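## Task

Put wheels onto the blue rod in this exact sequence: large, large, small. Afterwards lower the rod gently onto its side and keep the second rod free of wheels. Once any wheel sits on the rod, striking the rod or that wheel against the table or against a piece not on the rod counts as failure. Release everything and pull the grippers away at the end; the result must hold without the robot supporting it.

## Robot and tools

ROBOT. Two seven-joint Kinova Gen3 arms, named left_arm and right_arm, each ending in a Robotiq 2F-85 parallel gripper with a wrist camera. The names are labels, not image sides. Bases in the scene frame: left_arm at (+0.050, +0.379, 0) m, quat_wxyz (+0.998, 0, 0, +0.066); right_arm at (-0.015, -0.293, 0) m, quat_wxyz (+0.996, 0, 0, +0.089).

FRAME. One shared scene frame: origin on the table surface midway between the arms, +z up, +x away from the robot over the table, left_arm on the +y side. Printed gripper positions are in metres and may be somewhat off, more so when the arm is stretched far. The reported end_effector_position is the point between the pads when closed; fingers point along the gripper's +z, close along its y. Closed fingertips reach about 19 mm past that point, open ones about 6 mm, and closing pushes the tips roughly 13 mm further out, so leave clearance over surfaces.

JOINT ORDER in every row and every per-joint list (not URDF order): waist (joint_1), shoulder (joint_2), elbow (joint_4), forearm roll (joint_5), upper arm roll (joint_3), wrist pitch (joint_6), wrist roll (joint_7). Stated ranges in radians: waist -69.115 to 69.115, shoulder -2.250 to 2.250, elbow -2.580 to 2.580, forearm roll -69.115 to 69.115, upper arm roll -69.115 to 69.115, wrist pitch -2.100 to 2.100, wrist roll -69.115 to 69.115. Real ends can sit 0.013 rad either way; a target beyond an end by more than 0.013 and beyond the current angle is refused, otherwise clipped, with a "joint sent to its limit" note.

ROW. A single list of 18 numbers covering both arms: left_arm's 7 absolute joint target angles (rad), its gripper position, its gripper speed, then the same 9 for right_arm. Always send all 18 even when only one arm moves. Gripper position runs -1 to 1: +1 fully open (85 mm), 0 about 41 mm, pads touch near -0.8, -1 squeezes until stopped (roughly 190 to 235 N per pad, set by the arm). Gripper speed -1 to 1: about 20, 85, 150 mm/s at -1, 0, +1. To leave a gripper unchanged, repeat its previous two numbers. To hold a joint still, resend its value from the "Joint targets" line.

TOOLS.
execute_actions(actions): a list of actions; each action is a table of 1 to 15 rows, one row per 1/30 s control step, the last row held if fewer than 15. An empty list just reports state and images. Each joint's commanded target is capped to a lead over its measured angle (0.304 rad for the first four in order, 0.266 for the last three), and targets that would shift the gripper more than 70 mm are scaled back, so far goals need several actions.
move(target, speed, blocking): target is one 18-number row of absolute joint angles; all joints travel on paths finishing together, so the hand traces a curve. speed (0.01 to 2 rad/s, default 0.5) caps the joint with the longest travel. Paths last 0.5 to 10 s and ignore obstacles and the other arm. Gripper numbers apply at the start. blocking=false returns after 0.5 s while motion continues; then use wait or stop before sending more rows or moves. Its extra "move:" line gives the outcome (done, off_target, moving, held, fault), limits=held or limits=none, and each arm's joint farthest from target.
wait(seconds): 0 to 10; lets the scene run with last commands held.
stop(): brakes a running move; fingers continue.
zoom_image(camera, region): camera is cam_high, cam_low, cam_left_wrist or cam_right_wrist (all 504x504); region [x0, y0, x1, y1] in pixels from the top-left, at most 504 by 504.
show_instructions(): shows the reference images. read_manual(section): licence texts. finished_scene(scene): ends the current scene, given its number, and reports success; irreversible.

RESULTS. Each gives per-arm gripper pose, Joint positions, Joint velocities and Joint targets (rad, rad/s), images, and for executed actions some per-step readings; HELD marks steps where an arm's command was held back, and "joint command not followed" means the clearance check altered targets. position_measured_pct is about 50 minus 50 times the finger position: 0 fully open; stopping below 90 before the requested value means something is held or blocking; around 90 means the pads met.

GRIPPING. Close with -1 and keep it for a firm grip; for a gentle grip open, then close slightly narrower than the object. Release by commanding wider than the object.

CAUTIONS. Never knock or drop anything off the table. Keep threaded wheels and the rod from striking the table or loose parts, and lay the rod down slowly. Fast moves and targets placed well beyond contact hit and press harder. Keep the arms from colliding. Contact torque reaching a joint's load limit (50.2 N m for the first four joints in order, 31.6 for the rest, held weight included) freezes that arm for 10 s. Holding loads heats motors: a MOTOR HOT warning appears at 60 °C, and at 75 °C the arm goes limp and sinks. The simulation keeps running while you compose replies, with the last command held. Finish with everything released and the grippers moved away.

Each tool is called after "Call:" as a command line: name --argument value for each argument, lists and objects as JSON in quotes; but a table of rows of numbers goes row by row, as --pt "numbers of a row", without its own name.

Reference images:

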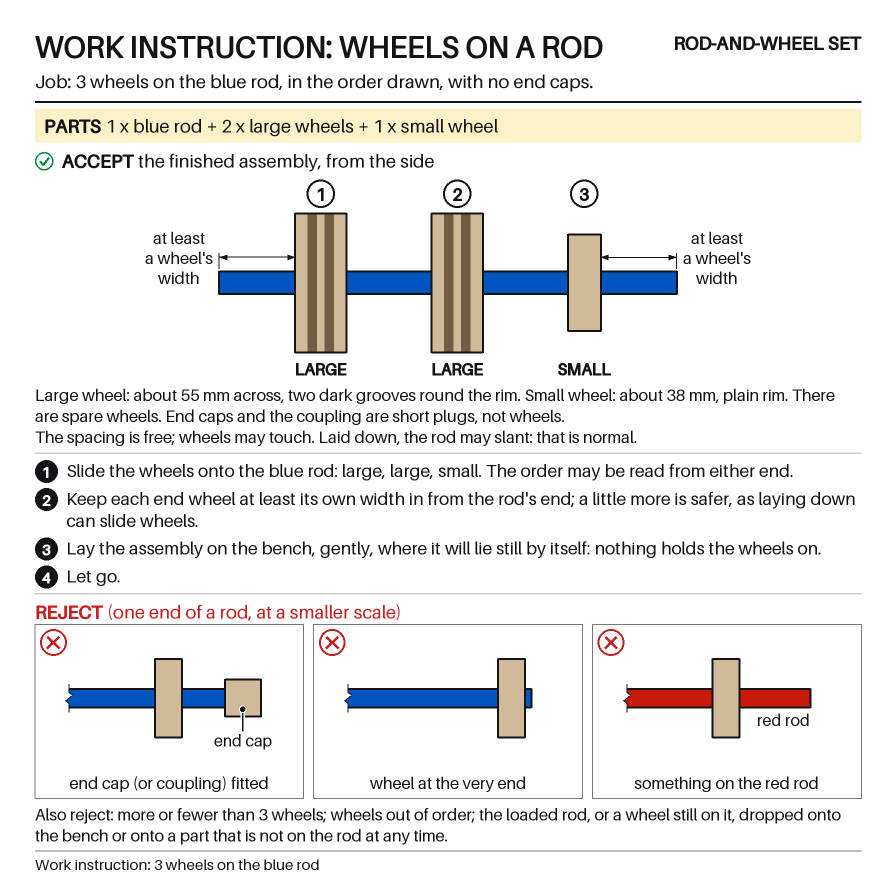

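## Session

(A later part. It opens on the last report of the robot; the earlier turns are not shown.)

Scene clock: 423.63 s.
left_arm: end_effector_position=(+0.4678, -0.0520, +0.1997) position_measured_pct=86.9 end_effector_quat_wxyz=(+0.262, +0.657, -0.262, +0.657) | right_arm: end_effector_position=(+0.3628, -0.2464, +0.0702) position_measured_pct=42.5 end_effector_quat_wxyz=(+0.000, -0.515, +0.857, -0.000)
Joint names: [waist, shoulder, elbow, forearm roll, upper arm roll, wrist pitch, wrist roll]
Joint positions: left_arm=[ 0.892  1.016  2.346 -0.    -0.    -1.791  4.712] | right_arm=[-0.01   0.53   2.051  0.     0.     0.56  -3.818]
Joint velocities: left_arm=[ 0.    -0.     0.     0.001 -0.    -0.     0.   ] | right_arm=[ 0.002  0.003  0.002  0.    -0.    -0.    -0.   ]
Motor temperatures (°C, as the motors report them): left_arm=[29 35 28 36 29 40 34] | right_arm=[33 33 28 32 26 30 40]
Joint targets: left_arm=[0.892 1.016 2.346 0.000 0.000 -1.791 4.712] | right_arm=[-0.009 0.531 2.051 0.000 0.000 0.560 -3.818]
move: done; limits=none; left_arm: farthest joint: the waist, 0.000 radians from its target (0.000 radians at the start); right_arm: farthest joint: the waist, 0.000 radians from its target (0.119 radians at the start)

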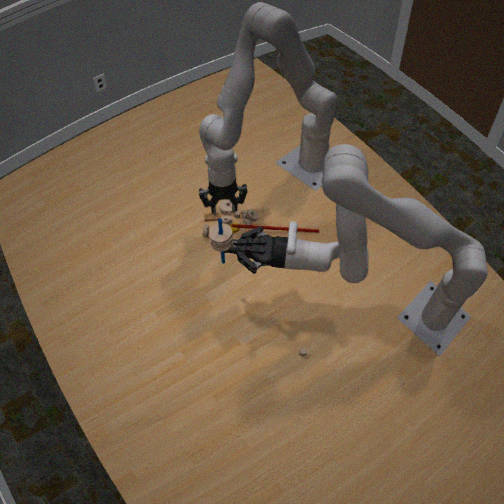

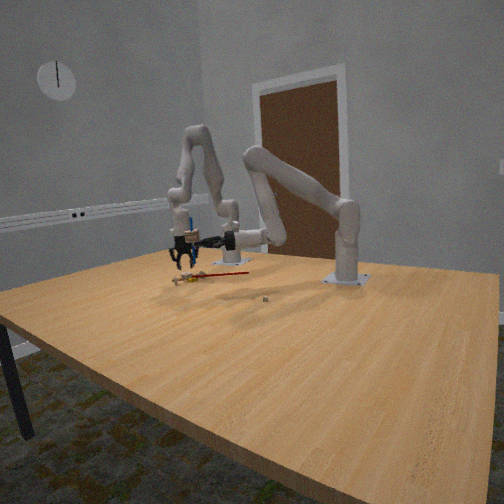

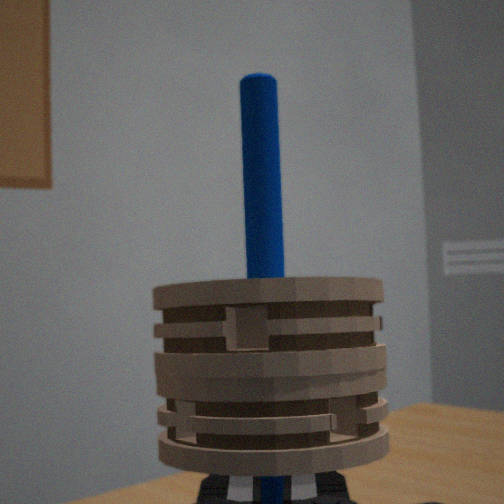

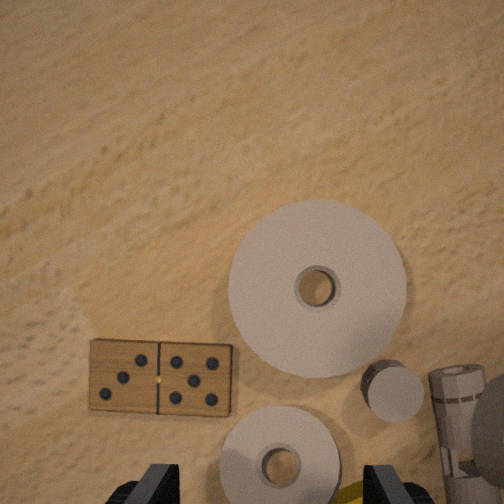

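Call:
move --target '[0.892,1.0156,2.346,0,0,-1.791,4.7124,-1,-0.3,-0.0136,0.6318,2.0819,0,0,0.4279,-3.8226,0.15,0]' --speed 0.12

Scene clock: 428.70 s.
left_arm: end_effector_position=(+0.4678, -0.0520, +0.1997) position_measured_pct=86.9 end_effector_quat_wxyz=(+0.262, +0.657, -0.262, +0.657) | right_arm: end_effector_position=(+0.3618, -0.2451, +0.0271) position_measured_pct=42.5 end_effector_quat_wxyz=(+0.000, -0.515, +0.857, -0.000)
Joint names: [waist, shoulder, elbow, forearm roll, upper arm roll, wrist pitch, wrist roll]
Joint positions: left_arm=[ 0.892  1.016  2.346 -0.    -0.    -1.791  4.712] | right_arm=[-0.014  0.632  2.082 -0.    -0.     0.428 -3.823]
Joint velocities: left_arm=[-0.    -0.    -0.001 -0.    -0.    -0.     0.   ] | right_arm=[-0.     0.002  0.001 -0.     0.    -0.    -0.   ]
Motor temperatures (°C, as the motors report them): left_arm=[29 35 28 36 29 40 34] | right_arm=[33 33 28 32 26 30 40]
Joint targets: left_arm=[0.892 1.016 2.346 0.000 0.000 -1.791 4.712] | right_arm=[-0.014 0.632 2.082 0.000 0.000 0.428 -3.823]
move: done; limits=none; left_arm: farthest joint: the waist, 0.000 radians from its target (0.000 radians at the start); right_arm: farthest joint: the waist, 0.000 radians from its target (0.004 radians at the start)

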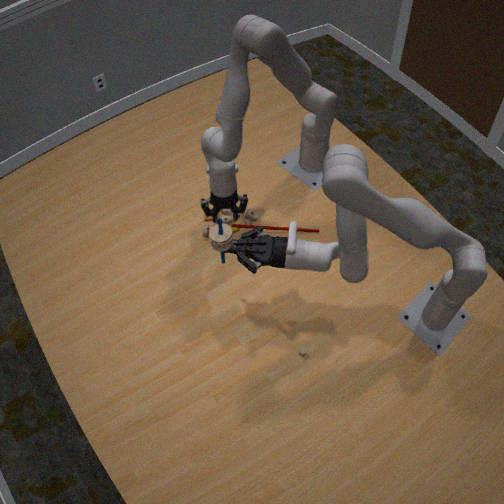

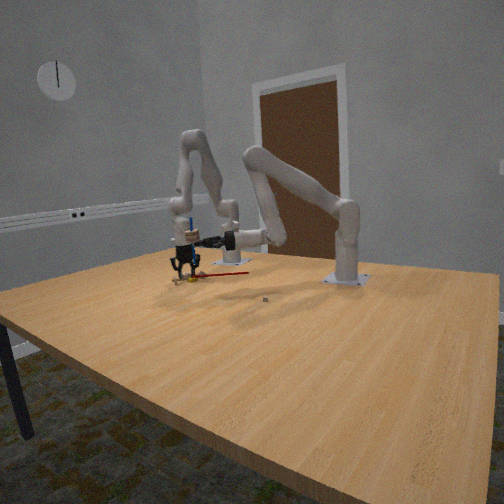

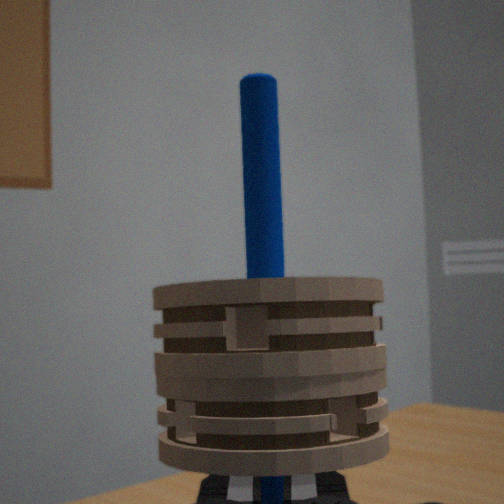

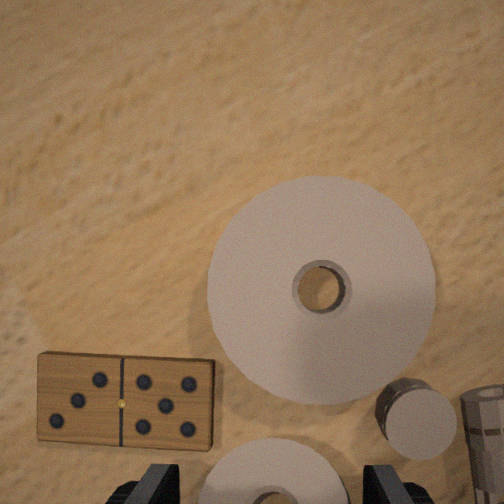

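Reached without obstruction. Close.

Call:
execute_actions --actions '[[[0.892,1.0156,2.346,0,0,-1.791,4.7124,-1,-0.3,-0.0136,0.6318,2.0819,0,0,0.4279,-3.8226,-1,-0.5]],[[0.892,1.0156,2.346,0,0,-1.791,4.7124,-1,-0.3,-0.0136,0.6318,2.0819,0,0,0.4279,-3.8226,-1,-0.5]]]'

Scene clock: 431.27 s.
left_arm: end_effector_position=(+0.4678, -0.0520, +0.1997) position_measured_pct=86.9 end_effector_quat_wxyz=(+0.262, +0.657, -0.262, +0.657) | right_arm: end_effector_position=(+0.3617, -0.2451, +0.0278) position_measured_pct=56.7 end_effector_quat_wxyz=(+0.000, -0.515, +0.857, -0.000)
Joint names: [waist, shoulder, elbow, forearm roll, upper arm roll, wrist pitch, wrist roll]
Joint positions: left_arm=[ 0.892  1.016  2.346 -0.    -0.    -1.791  4.712] | right_arm=[-0.014  0.63   2.082 -0.    -0.     0.429 -3.823]
Joint velocities: left_arm=[ 0.001  0.    -0.     0.001 -0.     0.     0.   ] | right_arm=[ 0.     0.     0.001 -0.    -0.     0.    -0.   ]
Motor temperatures (°C, as the motors report them): left_arm=[29 35 28 36 29 40 34] | right_arm=[33 33 28 32 26 30 40]
Joint targets: left_arm=[0.892 1.016 2.346 0.000 0.000 -1.791 4.712] | right_arm=[-0.014 0.632 2.082 0.000 0.000 0.428 -3.823]
Step readings (joint positions; steps 1 to 15: 1st action; 16 to 30: 2nd action):
0: left_arm=[0.892 1.016 2.346 -0.000 -0.000 -1.791 4.712] | right_arm=[-0.014 0.632 2.082 0.000 0.000 0.428 -3.823]
1: left_arm=[0.892 1.016 2.346 -0.000 -0.000 -1.791 4.712] | right_arm=[-0.014 0.632 2.082 -0.000 0.000 0.428 -3.823]
2: left_arm=[0.892 1.016 2.346 -0.000 -0.000 -1.791 4.712] | right_arm=[-0.014 0.632 2.082 -0.000 0.000 0.428 -3.823]
4: left_arm=[0.892 1.016 2.346 -0.000 -0.000 -1.791 4.712] | right_arm=[-0.014 0.632 2.082 -0.000 0.000 0.428 -3.823]
8: left_arm=[0.892 1.016 2.346 -0.000 -0.000 -1.791 4.712] | right_arm=[-0.014 0.631 2.082 -0.000 -0.000 0.428 -3.823]
15: left_arm=[0.892 1.016 2.346 -0.000 -0.000 -1.791 4.712] | right_arm=[-0.014 0.630 2.082 -0.000 -0.000 0.429 -3.823]
16: left_arm=[0.892 1.016 2.346 -0.000 -0.000 -1.791 4.712] | right_arm=[-0.014 0.630 2.082 -0.000 -0.000 0.429 -3.823]
17: left_arm=[0.892 1.016 2.346 -0.000 -0.000 -1.791 4.712] | right_arm=[-0.014 0.630 2.082 -0.000 -0.000 0.429 -3.823]
19: left_arm=[0.892 1.016 2.346 -0.000 -0.000 -1.791 4.712] | right_arm=[-0.014 0.630 2.082 -0.000 -0.000 0.429 -3.823]
23: left_arm=[0.892 1.016 2.346 -0.000 -0.000 -1.791 4.712] | right_arm=[-0.014 0.630 2.082 -0.000 -0.000 0.429 -3.823]
30: Joint positions above

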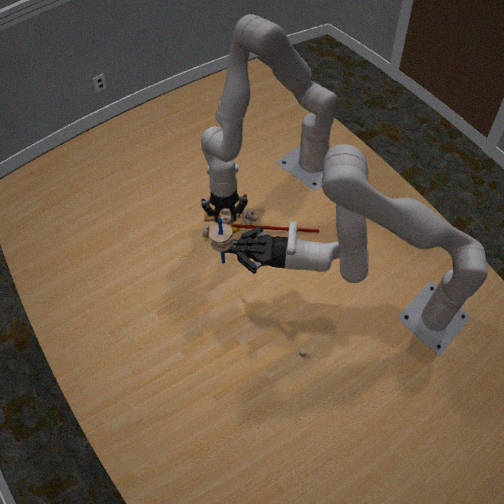

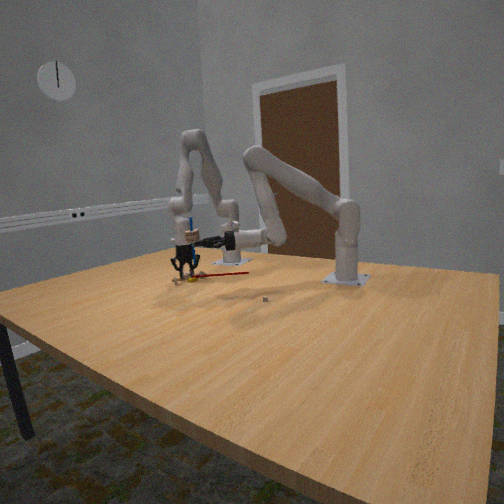

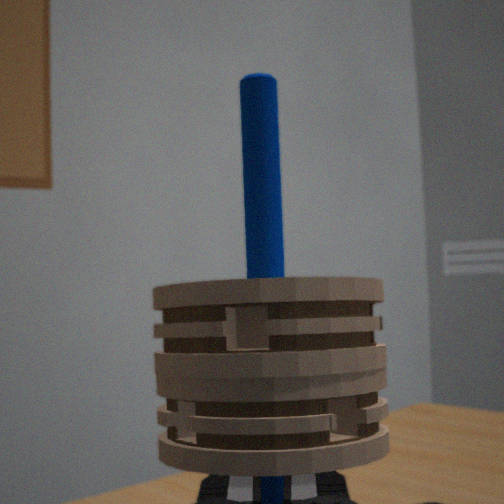

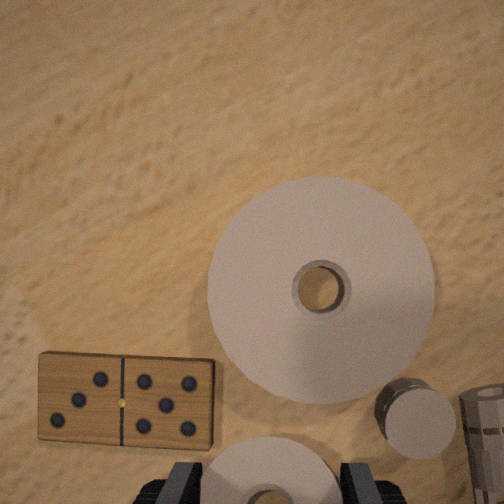

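Call:
move --target '[0.892,1.0156,2.346,0,0,-1.791,4.7124,-1,-0.3,-0.0136,0.53,2.053,0,0,0.5586,-3.8226,-1,-0.5]' --speed 0.3

Call:
move --target '[0.892,1.0156,2.346,0,0,-1.791,4.7124,-1,-0.3,-0.1726,0.6233,1.7926,0,0,0.7257,-2.6816,-1,-0.5]' --speed 0.9

Call:
move --target '[0.892,1.0156,2.346,0,0,-1.791,4.7124,-1,-0.3,-0.1726,0.7228,1.825,0,0,0.5938,-2.6816,-1,-0.5]' --speed 0.15

Scene clock: 444.07 s.
left_arm: end_effector_position=(+0.4678, -0.0520, +0.1997) position_measured_pct=86.9 end_effector_quat_wxyz=(+0.262, +0.657, -0.262, +0.657) | right_arm: end_effector_position=(+0.3620, -0.2451, +0.0699) position_measured_pct=56.7 end_effector_quat_wxyz=(-0.000, -0.515, +0.857, +0.000)
Joint names: [waist, shoulder, elbow, forearm roll, upper arm roll, wrist pitch, wrist roll]
Joint positions: left_arm=[ 0.892  1.016  2.346 -0.    -0.    -1.791  4.712] | right_arm=[-0.014  0.53   2.053  0.     0.     0.559 -3.823]
Joint velocities: left_arm=[ 0.     0.001  0.     0.001 -0.    -0.    -0.   ] | right_arm=[-0.    -0.003 -0.     0.    -0.     0.     0.   ]
Motor temperatures (°C, as the motors report them): left_arm=[29 35 28 36 29 40 34] | right_arm=[33 33 28 32 26 30 40]
Joint targets: left_arm=[0.892 1.016 2.346 0.000 0.000 -1.791 4.712] | right_arm=[-0.014 0.530 2.053 0.000 0.000 0.559 -3.823]
move: done; limits=none; left_arm: farthest joint: the waist, 0.000 radians from its target (0.000 radians at the start); right_arm: farthest joint: the waist, 0.000 radians from its target (0.000 radians at the start)

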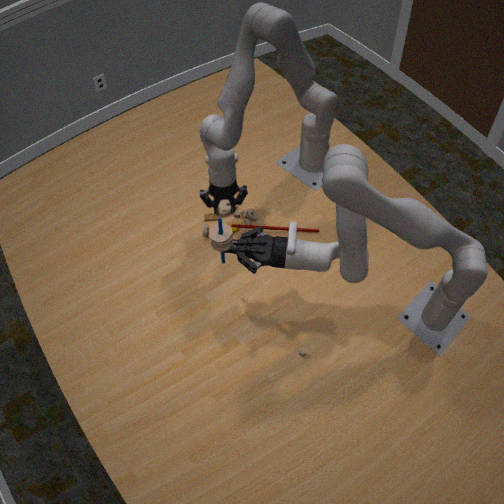

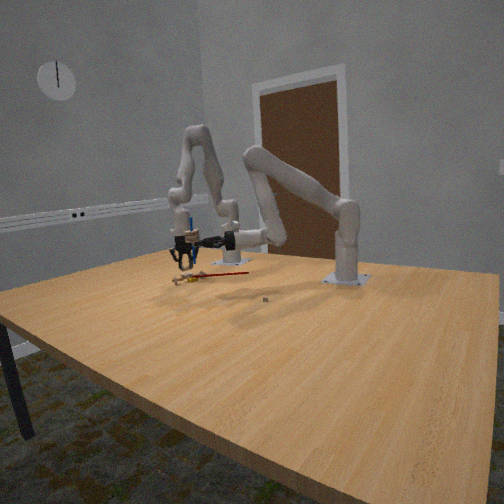

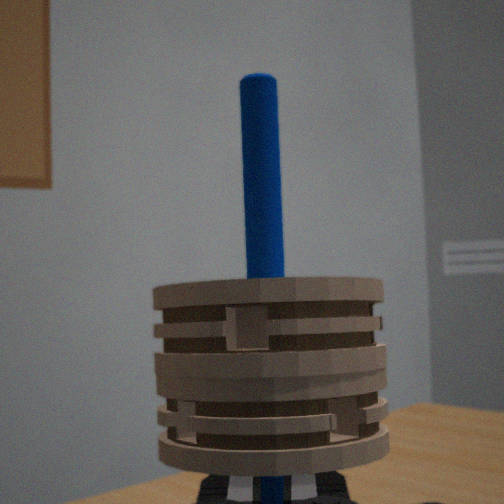

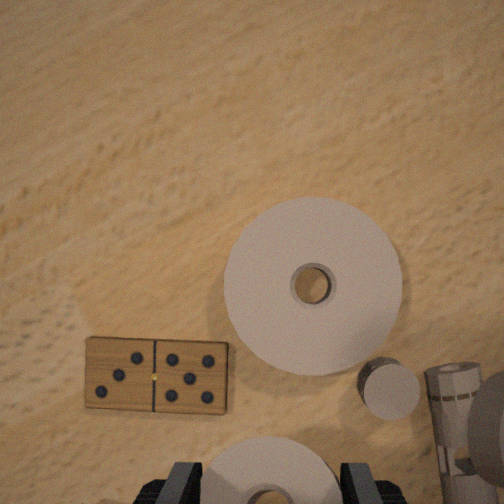

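Scene clock: 445.87 s.
left_arm: end_effector_position=(+0.4678, -0.0520, +0.1997) position_measured_pct=86.9 end_effector_quat_wxyz=(+0.262, +0.657, -0.262, +0.657) | right_arm: end_effector_position=(+0.4201, -0.1602, +0.0801) position_measured_pct=56.7 end_effector_quat_wxyz=(-0.000, +0.929, -0.371, +0.000)
Joint names: [waist, shoulder, elbow, forearm roll, upper arm roll, wrist pitch, wrist roll]
Joint positions: left_arm=[ 0.892  1.016  2.346 -0.    -0.    -1.791  4.712] | right_arm=[-0.172  0.623  1.793 -0.    -0.     0.726 -2.682]
Joint velocities: left_arm=[-0.    -0.    -0.     0.001  0.    -0.001  0.   ] | right_arm=[-0.002  0.001 -0.     0.     0.     0.     0.   ]
Motor temperatures (°C, as the motors report them): left_arm=[29 35 28 36 29 40 34] | right_arm=[33 33 28 32 26 30 40]
Joint targets: left_arm=[0.892 1.016 2.346 0.000 0.000 -1.791 4.712] | right_arm=[-0.173 0.623 1.793 0.000 0.000 0.726 -2.682]
move: done; limits=none; left_arm: farthest joint: the waist, 0.000 radians from its target (0.000 radians at the start); right_arm: farthest joint: the waist, 0.000 radians from its target (0.159 radians at the start)

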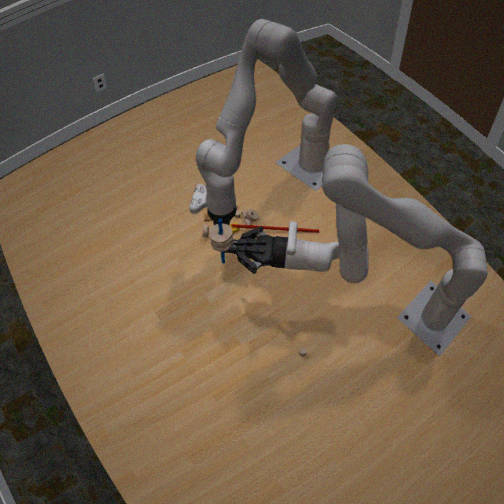

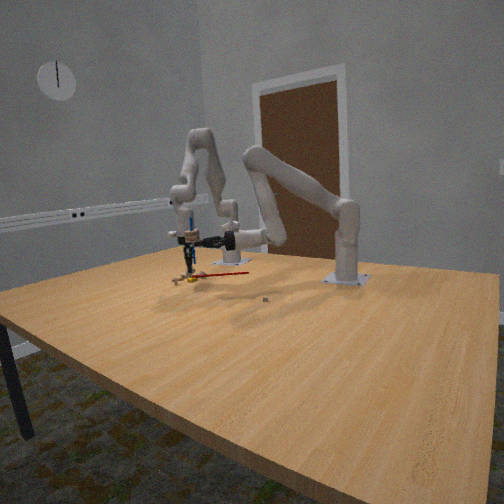

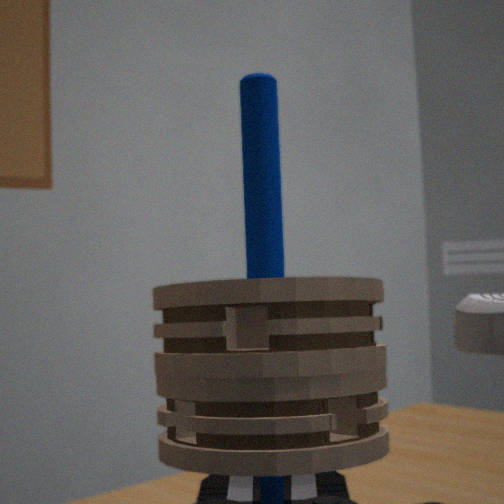

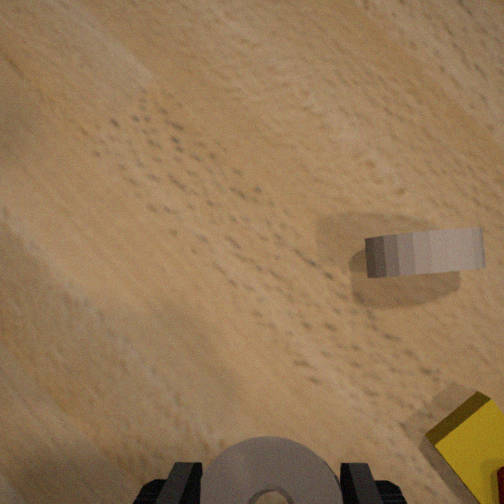

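Scene clock: 447.10 s.
left_arm: end_effector_position=(+0.4678, -0.0520, +0.1997) position_measured_pct=86.9 end_effector_quat_wxyz=(+0.262, +0.657, -0.262, +0.657) | right_arm: end_effector_position=(+0.4201, -0.1602, +0.0286) position_measured_pct=56.7 end_effector_quat_wxyz=(-0.000, +0.929, -0.371, +0.000)
Joint names: [waist, shoulder, elbow, forearm roll, upper arm roll, wrist pitch, wrist roll]
Joint positions: left_arm=[ 0.892  1.016  2.346 -0.    -0.    -1.791  4.712] | right_arm=[-0.173  0.723  1.825  0.    -0.     0.594 -2.682]
Joint velocities: left_arm=[-0.001 -0.     0.    -0.    -0.    -0.001  0.   ] | right_arm=[-0.     0.002  0.     0.     0.    -0.    -0.   ]
Motor temperatures (°C, as the motors report them): left_arm=[29 35 28 36 29 40 34] | right_arm=[33 33 28 32 26 30 40]
Joint targets: left_arm=[0.892 1.016 2.346 0.000 0.000 -1.791 4.712] | right_arm=[-0.173 0.723 1.825 0.000 0.000 0.594 -2.682]
move: done; limits=none; left_arm: farthest joint: the waist, 0.000 radians from its target (0.000 radians at the start); right_arm: farthest joint: the waist, 0.000 radians from its target (0.000 radians at the start)

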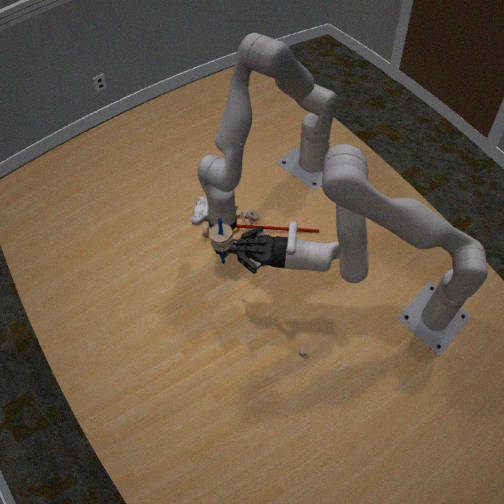

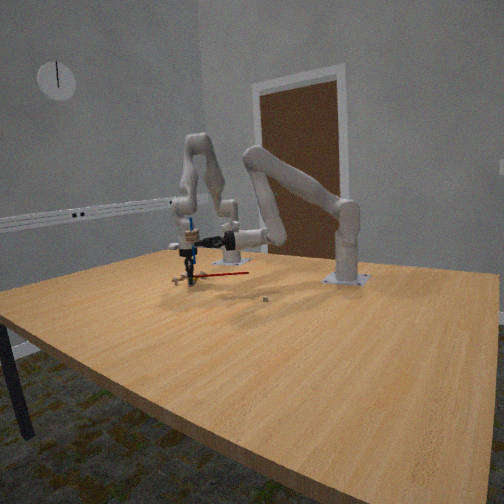

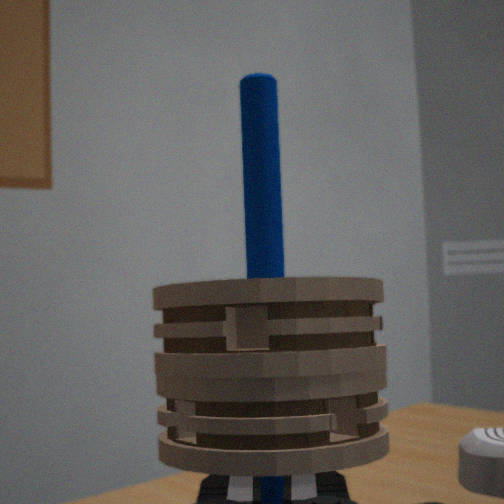

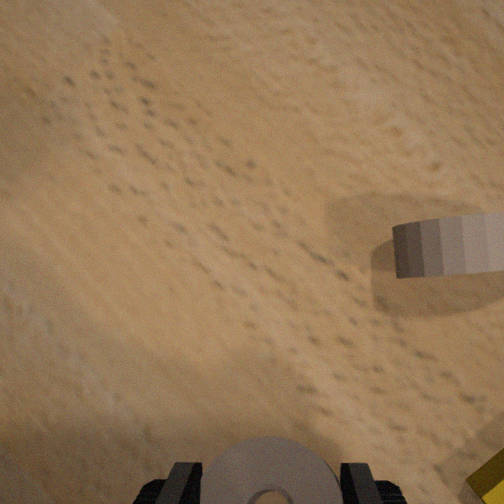

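Call:
execute_actions --actions '[[[0.892,1.0156,2.346,0,0,-1.791,4.7124,-1,-0.3,-0.1726,0.7228,1.825,0,0,0.5938,-2.6816,0.2,-0.5]],[[0.892,1.0156,2.346,0,0,-1.791,4.7124,-1,-0.3,-0.1726,0.7382,1.828,0,0,0.5754,-2.6816,0.2,-0.5]],[[0.892,1.0156,2.346,0,0,-1.791,4.7124,-1,-0.3,-0.1726,0.7382,1.828,0,0,0.5754,-2.6816,0.2,-0.5]]]'

Scene clock: 450.37 s.
left_arm: end_effector_position=(+0.4678, -0.0520, +0.1997) position_measured_pct=86.9 end_effector_quat_wxyz=(+0.262, +0.657, -0.262, +0.657) | right_arm: end_effector_position=(+0.4200, -0.1602, +0.0210) position_measured_pct=40.1 end_effector_quat_wxyz=(+0.000, +0.929, -0.371, -0.000)
Joint names: [waist, shoulder, elbow, forearm roll, upper arm roll, wrist pitch, wrist roll]
Joint positions: left_arm=[ 0.892  1.016  2.346 -0.    -0.    -1.791  4.712] | right_arm=[-0.173  0.738  1.828  0.     0.     0.575 -2.682]
Joint velocities: left_arm=[ 0.001 -0.     0.    -0.     0.     0.     0.   ] | right_arm=[-0.     0.    -0.001 -0.    -0.     0.    -0.   ]
Motor temperatures (°C, as the motors report them): left_arm=[29 35 28 36 29 40 34] | right_arm=[33 33 28 32 26 30 40]
Joint targets: left_arm=[0.892 1.016 2.346 0.000 0.000 -1.791 4.712] | right_arm=[-0.173 0.738 1.828 0.000 0.000 0.575 -2.682]
Step readings (joint positions; steps 1 to 15: 1st action; 16 to 30: 2nd action; 31 to 45: 3rd action):
0: left_arm=[0.892 1.016 2.346 -0.000 -0.000 -1.791 4.712] | right_arm=[-0.173 0.723 1.825 0.000 0.000 0.594 -2.682]
1: left_arm=[0.892 1.016 2.346 -0.000 -0.000 -1.791 4.712] | right_arm=[-0.173 0.723 1.825 0.000 0.000 0.594 -2.682]
2: left_arm=[0.892 1.016 2.346 -0.000 -0.000 -1.791 4.712] | right_arm=[-0.173 0.723 1.825 0.000 -0.000 0.594 -2.682]
4: left_arm=[0.892 1.016 2.346 -0.000 -0.000 -1.791 4.712] | right_arm=[-0.173 0.723 1.825 0.000 0.000 0.594 -2.682]
8: left_arm=[0.892 1.016 2.346 -0.000 -0.000 -1.791 4.712] | right_arm=[-0.173 0.723 1.825 0.000 0.000 0.594 -2.682]
15: left_arm=[0.892 1.016 2.346 -0.000 -0.000 -1.791 4.712] | right_arm=[-0.173 0.723 1.825 0.000 0.000 0.594 -2.682]
16: left_arm=[0.892 1.016 2.346 -0.000 -0.000 -1.791 4.712] | right_arm=[-0.173 0.724 1.825 -0.000 0.000 0.593 -2.682]
17: left_arm=[0.892 1.016 2.346 -0.000 -0.000 -1.791 4.712] | right_arm=[-0.173 0.729 1.825 0.000 0.000 0.588 -2.682]
19: left_arm=[0.892 1.016 2.346 -0.000 -0.000 -1.791 4.712] | right_arm=[-0.173 0.736 1.828 -0.000 -0.000 0.579 -2.682]
23: left_arm=[0.892 1.016 2.346 -0.000 -0.000 -1.791 4.712] | right_arm=[-0.173 0.738 1.828 -0.000 -0.000 0.576 -2.682]
30: left_arm=[0.892 1.016 2.346 -0.000 -0.000 -1.791 4.712] | right_arm=[-0.173 0.738 1.828 0.000 -0.000 0.575 -2.682]
31: left_arm=[0.892 1.016 2.346 -0.000 -0.000 -1.791 4.712] | right_arm=[-0.173 0.738 1.828 0.000 0.000 0.575 -2.682]
32: left_arm=[0.892 1.016 2.346 -0.000 -0.000 -1.791 4.712] | right_arm=[-0.173 0.738 1.828 0.000 0.000 0.575 -2.682]
34: left_arm=[0.892 1.016 2.346 -0.000 -0.000 -1.791 4.712] | right_arm=[-0.173 0.738 1.828 0.000 0.000 0.575 -2.682]
38: left_arm=[0.892 1.016 2.346 -0.000 -0.000 -1.791 4.712] | right_arm=[-0.173 0.738 1.828 0.000 0.000 0.575 -2.682]
45: Joint positions above

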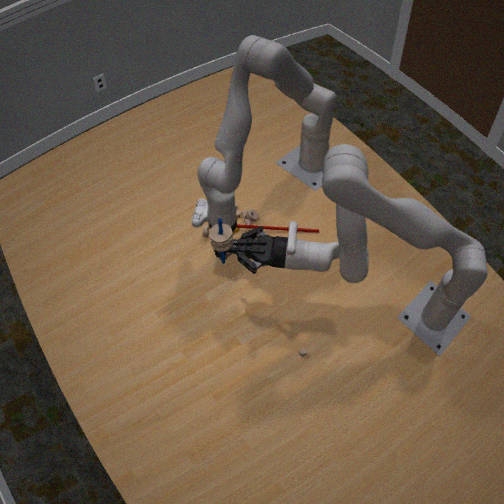

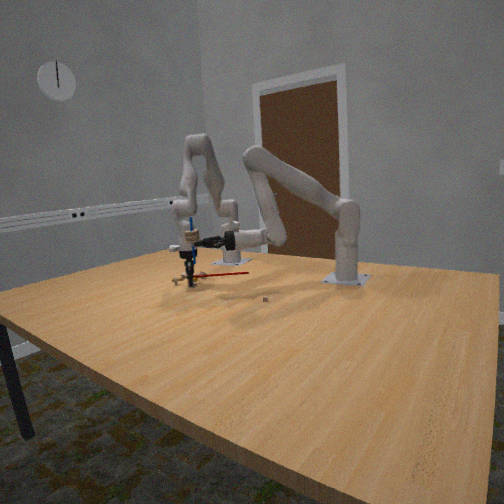

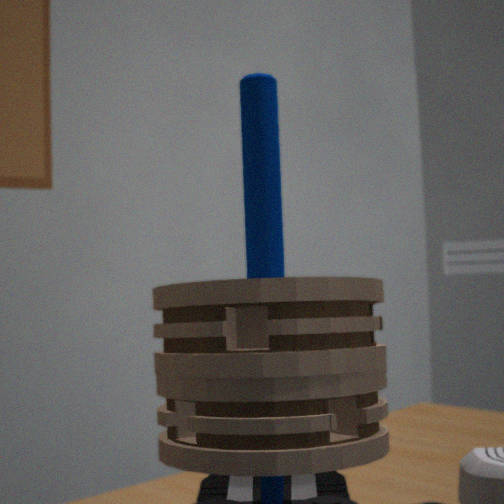

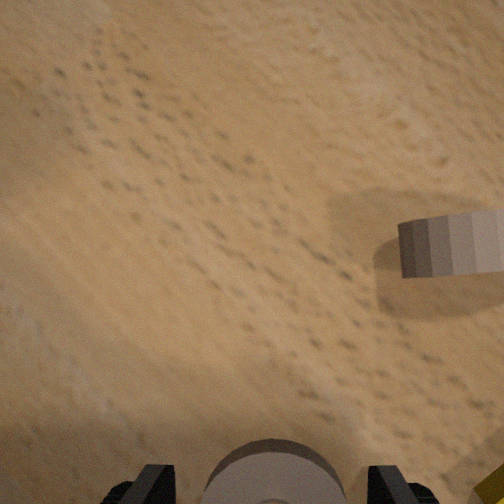

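Call:
execute_actions --actions '[[[0.892,1.0156,2.346,0,0,-1.791,4.7124,-1,-0.3,-0.1726,0.7351,1.8274,0,0,0.5791,-2.6816,0.2,-0.5]],[[0.892,1.0156,2.346,0,0,-1.791,4.7124,-1,-0.3,-0.1726,0.7351,1.8274,0,0,0.5791,-2.6816,-1,-0.5]],[[0.892,1.0156,2.346,0,0,-1.791,4.7124,-1,-0.3,-0.1726,0.7351,1.8274,0,0,0.5791,-2.6816,-1,-0.5]]]'

Scene clock: 454.47 s.
left_arm: end_effector_position=(+0.4678, -0.0520, +0.1997) position_measured_pct=86.9 end_effector_quat_wxyz=(+0.262, +0.657, -0.262, +0.657) | right_arm: end_effector_position=(+0.4201, -0.1602, +0.0233) position_measured_pct=57.1 end_effector_quat_wxyz=(-0.000, +0.929, -0.371, +0.000)
Joint names: [waist, shoulder, elbow, forearm roll, upper arm roll, wrist pitch, wrist roll]
Joint positions: left_arm=[ 0.892  1.016  2.346 -0.    -0.    -1.791  4.712] | right_arm=[-0.173  0.733  1.828 -0.     0.     0.58  -2.682]
Joint velocities: left_arm=[ 0.    -0.    -0.    -0.     0.001  0.    -0.   ] | right_arm=[ 0.     0.     0.001  0.     0.    -0.    -0.   ]
Motor temperatures (°C, as the motors report them): left_arm=[29 35 28 36 29 40 34] | right_arm=[33 33 28 32 26 30 40]
Joint targets: left_arm=[0.892 1.016 2.346 0.000 0.000 -1.791 4.712] | right_arm=[-0.173 0.735 1.827 0.000 0.000 0.579 -2.682]
Step readings (joint positions; steps 1 to 15: 1st action; 16 to 30: 2nd action; 31 to 45: 3rd action):
0: left_arm=[0.892 1.016 2.346 -0.000 -0.000 -1.791 4.712] | right_arm=[-0.173 0.738 1.828 0.000 0.000 0.575 -2.682]
1: left_arm=[0.892 1.016 2.346 -0.000 -0.000 -1.791 4.712] | right_arm=[-0.173 0.738 1.828 0.000 -0.000 0.576 -2.682]
2: left_arm=[0.892 1.016 2.346 -0.000 -0.000 -1.791 4.712] | right_arm=[-0.173 0.736 1.828 -0.000 -0.000 0.577 -2.682]
4: left_arm=[0.892 1.016 2.346 -0.000 -0.000 -1.791 4.712] | right_arm=[-0.173 0.736 1.827 0.000 0.000 0.579 -2.682]
8: left_arm=[0.892 1.016 2.346 -0.000 -0.000 -1.791 4.712] | right_arm=[-0.173 0.735 1.827 -0.000 0.000 0.579 -2.682]
15: left_arm=[0.892 1.016 2.346 -0.000 -0.000 -1.791 4.712] | right_arm=[-0.173 0.735 1.827 0.000 0.000 0.579 -2.682]
16: left_arm=[0.892 1.016 2.346 -0.000 -0.000 -1.791 4.712] | right_arm=[-0.173 0.735 1.827 0.000 0.000 0.579 -2.682]
17: left_arm=[0.892 1.016 2.346 -0.000 -0.000 -1.791 4.712] | right_arm=[-0.173 0.735 1.827 -0.000 0.000 0.579 -2.682]
19: left_arm=[0.892 1.016 2.346 -0.000 -0.000 -1.791 4.712] | right_arm=[-0.173 0.735 1.827 0.000 0.000 0.579 -2.682]
23: left_arm=[0.892 1.016 2.346 -0.000 -0.000 -1.791 4.712] | right_arm=[-0.173 0.735 1.827 0.000 0.000 0.579 -2.682]
30: left_arm=[0.892 1.016 2.346 -0.000 -0.000 -1.791 4.712] | right_arm=[-0.173 0.733 1.827 -0.000 0.000 0.580 -2.682]
31: left_arm=[0.892 1.016 2.346 -0.000 -0.000 -1.791 4.712] | right_arm=[-0.173 0.733 1.827 -0.000 0.000 0.580 -2.682]
32: left_arm=[0.892 1.016 2.346 -0.000 -0.000 -1.791 4.712] | right_arm=[-0.173 0.733 1.827 -0.000 0.000 0.580 -2.682]
34: left_arm=[0.892 1.016 2.346 -0.000 -0.000 -1.791 4.712] | right_arm=[-0.173 0.733 1.827 -0.000 0.000 0.580 -2.682]
38: left_arm=[0.892 1.016 2.346 -0.000 -0.000 -1.791 4.712] | right_arm=[-0.173 0.733 1.828 -0.000 0.000 0.580 -2.682]
45: Joint positions above

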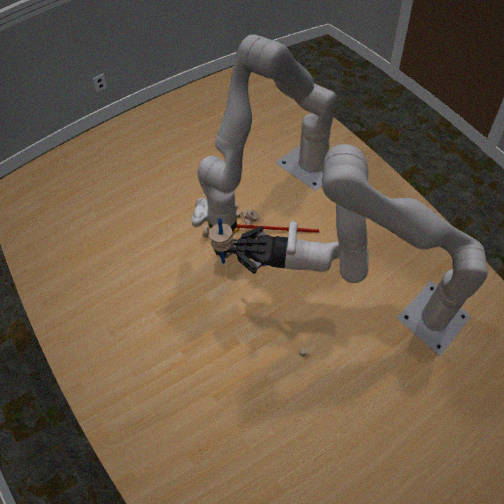

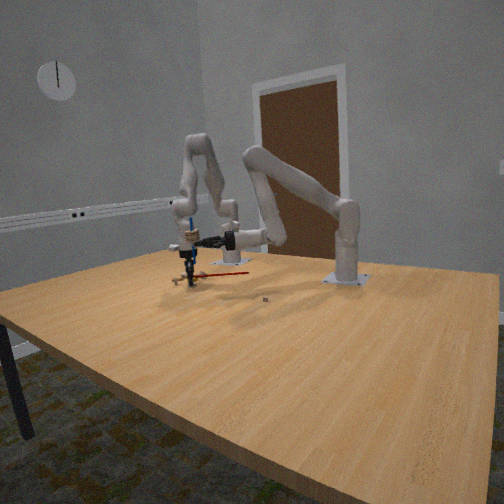

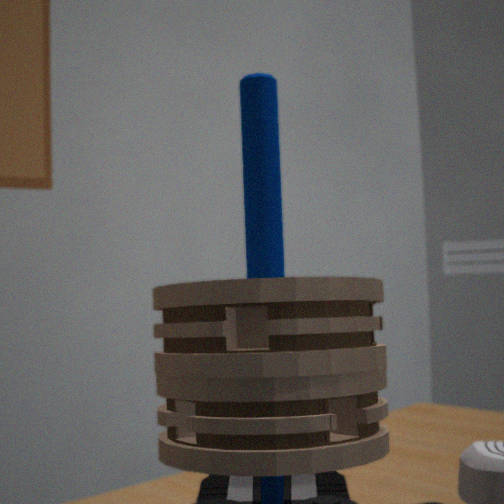

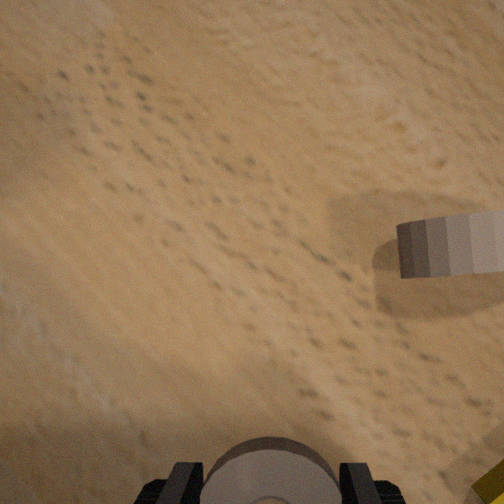

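Call:
move --target '[0.892,1.0156,2.346,0,0,-1.791,4.7124,-1,-0.3,-0.1726,0.4422,1.6398,0,0,1.0596,-2.6816,-1,-0.5]' --speed 0.6

Call:
move --target '[0.892,1.0156,2.346,0,0,-1.791,4.7124,-1,-0.3,-0.1726,0.3404,1.2943,0,0,1.5069,-2.6816,-1,-0.5]' --speed 0.7

Call:
move --target '[0.892,1.0156,2.346,0,0,-1.791,4.7124,-1,-0.3,-0.2968,0.5815,0.91,0,0,1.6501,-2.8058,-1,-0.5]' --speed 0.5

Scene clock: 463.13 s.
left_arm: end_effector_position=(+0.4678, -0.0520, +0.1997) position_measured_pct=86.9 end_effector_quat_wxyz=(+0.262, +0.657, -0.262, +0.657) | right_arm: end_effector_position=(+0.4200, -0.1602, +0.1999) position_measured_pct=57.1 end_effector_quat_wxyz=(+0.000, +0.929, -0.371, -0.000)
Joint names: [waist, shoulder, elbow, forearm roll, upper arm roll, wrist pitch, wrist roll]
Joint positions: left_arm=[ 0.892  1.016  2.346 -0.    -0.    -1.791  4.712] | right_arm=[-0.173  0.442  1.64   0.     0.     1.06  -2.682]
Joint velocities: left_arm=[-0.001 -0.     0.    -0.002 -0.     0.    -0.   ] | right_arm=[-0.    -0.002 -0.     0.001  0.     0.    -0.   ]
Motor temperatures (°C, as the motors report them): left_arm=[29 35 28 36 29 40 34] | right_arm=[33 33 28 32 26 30 40]
Joint targets: left_arm=[0.892 1.016 2.346 0.000 0.000 -1.791 4.712] | right_arm=[-0.173 0.442 1.640 0.000 0.000 1.060 -2.682]
move: done; limits=none; left_arm: farthest joint: the waist, 0.000 radians from its target (0.000 radians at the start); right_arm: farthest joint: the waist, 0.000 radians from its target (0.000 radians at the start)

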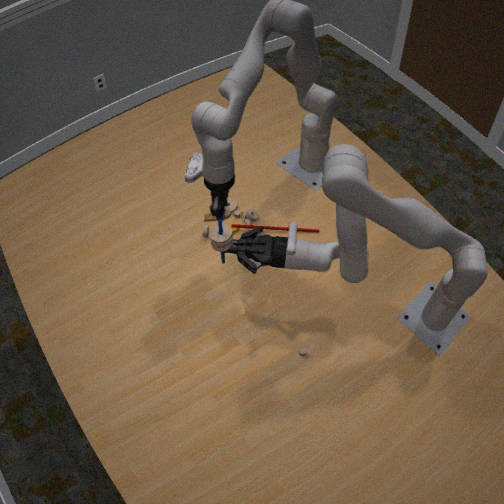

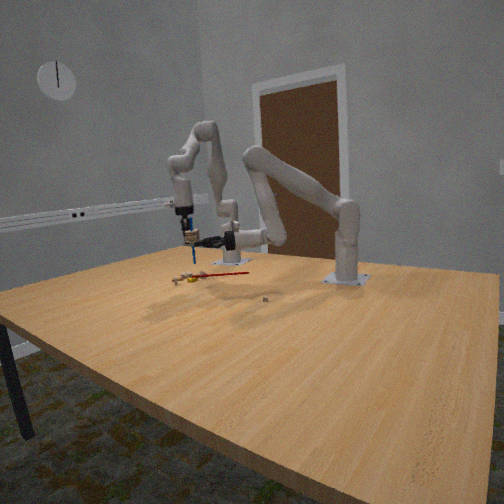

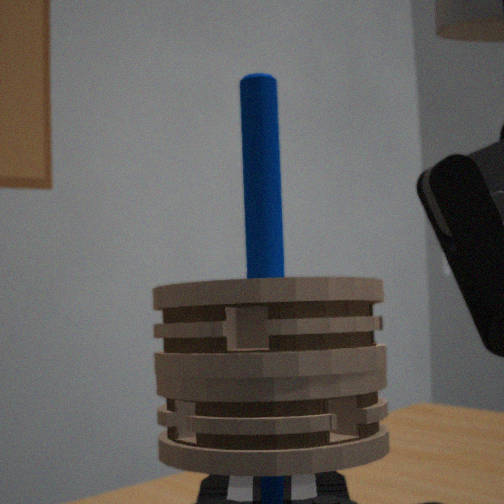

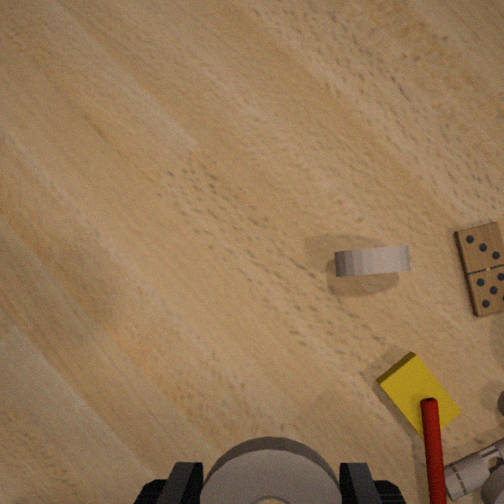

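Scene clock: 464.27 s.
left_arm: end_effector_position=(+0.4678, -0.0520, +0.1997) position_measured_pct=86.9 end_effector_quat_wxyz=(+0.262, +0.657, -0.262, +0.657) | right_arm: end_effector_position=(+0.4200, -0.1602, +0.3501) position_measured_pct=57.1 end_effector_quat_wxyz=(+0.000, +0.929, -0.371, -0.000)
Joint names: [waist, shoulder, elbow, forearm roll, upper arm roll, wrist pitch, wrist roll]
Joint positions: left_arm=[ 0.892  1.016  2.346 -0.    -0.    -1.791  4.712] | right_arm=[-0.173  0.34   1.294 -0.    -0.     1.507 -2.682]
Joint velocities: left_arm=[-0.001  0.     0.     0.     0.    -0.    -0.   ] | right_arm=[-0. -0. -0.  0.  0.  0. -0.]
Motor temperatures (°C, as the motors report them): left_arm=[29 35 28 36 29 40 34] | right_arm=[33 33 28 32 26 30 40]
Joint targets: left_arm=[0.892 1.016 2.346 0.000 0.000 -1.791 4.712] | right_arm=[-0.173 0.340 1.294 0.000 0.000 1.507 -2.682]
move: done; limits=none; left_arm: farthest joint: the waist, 0.000 radians from its target (0.000 radians at the start); right_arm: farthest joint: the waist, 0.000 radians from its target (0.000 radians at the start)

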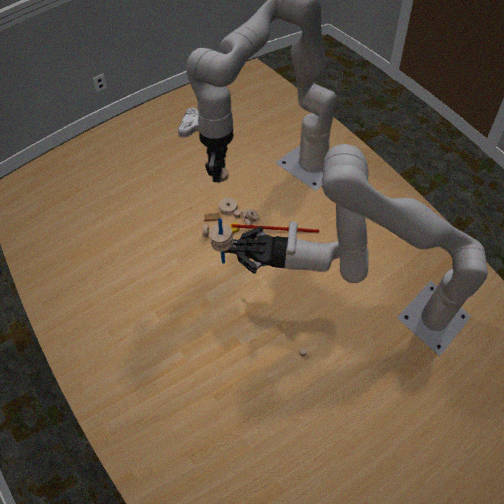

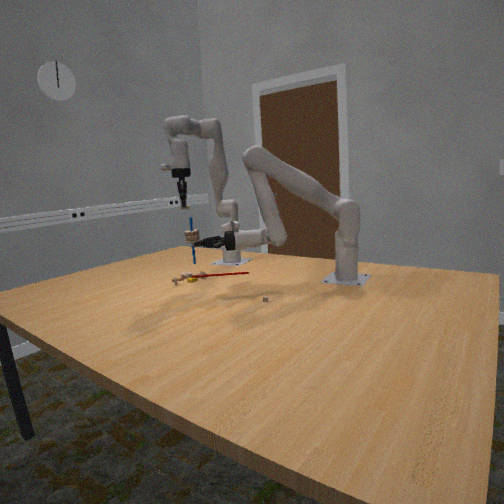

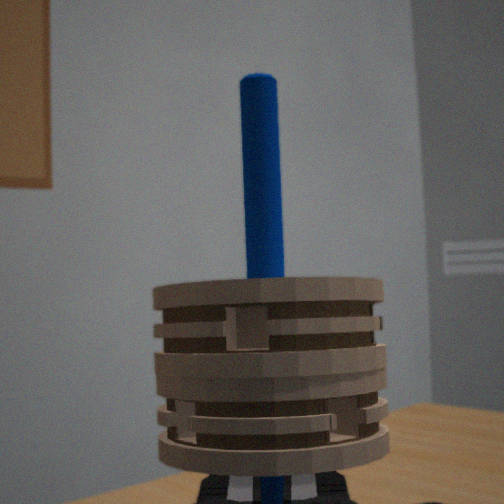

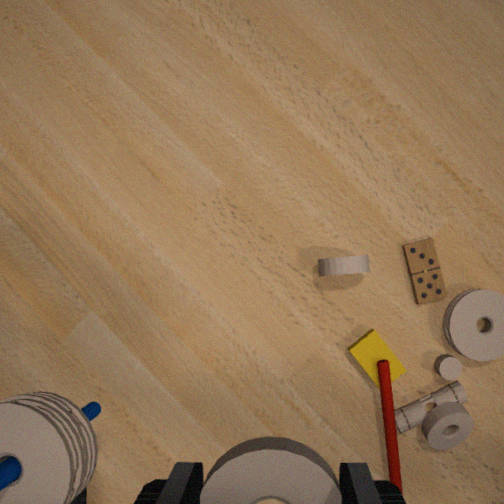

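Scene clock: 465.60 s.
left_arm: end_effector_position=(+0.4678, -0.0520, +0.1997) position_measured_pct=86.9 end_effector_quat_wxyz=(+0.262, +0.657, -0.262, +0.657) | right_arm: end_effector_position=(+0.4805, -0.0661, +0.3501) position_measured_pct=57.1 end_effector_quat_wxyz=(-0.000, +0.929, -0.371, +0.000)
Joint names: [waist, shoulder, elbow, forearm roll, upper arm roll, wrist pitch, wrist roll]
Joint positions: left_arm=[ 0.892  1.016  2.346 -0.    -0.    -1.791  4.712] | right_arm=[-0.297  0.581  0.91  -0.    -0.     1.65  -2.806]
Joint velocities: left_arm=[-0.001  0.     0.     0.001  0.    -0.     0.   ] | right_arm=[-0.001  0.002 -0.     0.     0.     0.     0.   ]
Motor temperatures (°C, as the motors report them): left_arm=[29 35 28 36 29 40 34] | right_arm=[33 33 28 32 26 30 40]
Joint targets: left_arm=[0.892 1.016 2.346 0.000 0.000 -1.791 4.712] | right_arm=[-0.297 0.582 0.910 0.000 0.000 1.650 -2.806]
move: done; limits=none; left_arm: farthest joint: the waist, 0.000 radians from its target (0.000 radians at the start); right_arm: farthest joint: the waist, 0.000 radians from its target (0.124 radians at the start)

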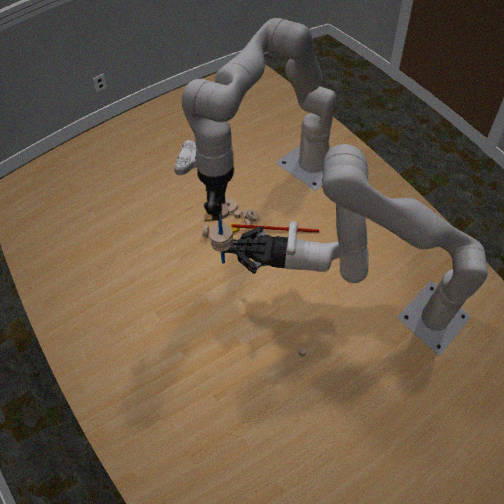

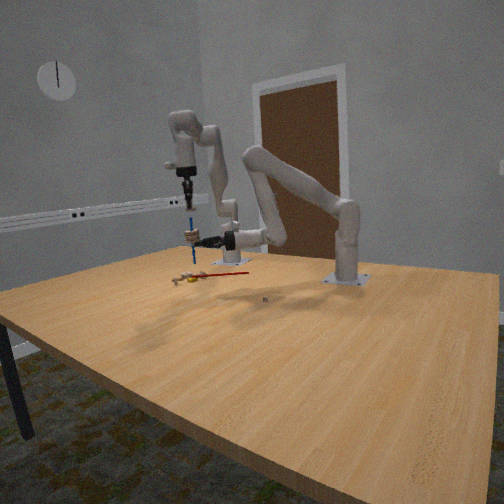

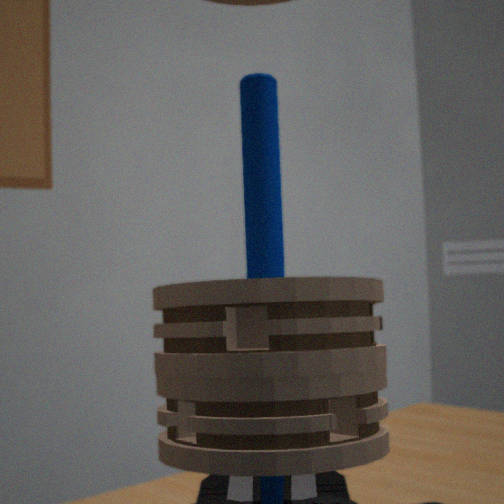

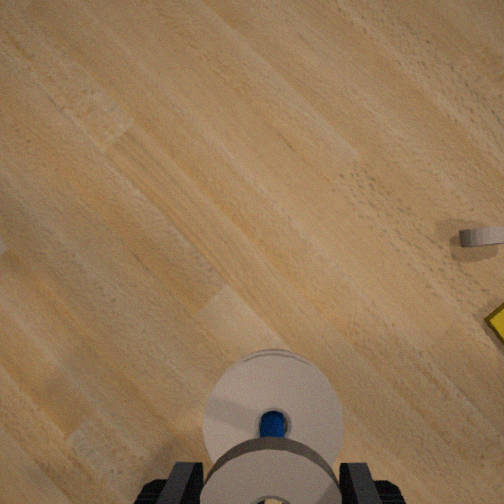

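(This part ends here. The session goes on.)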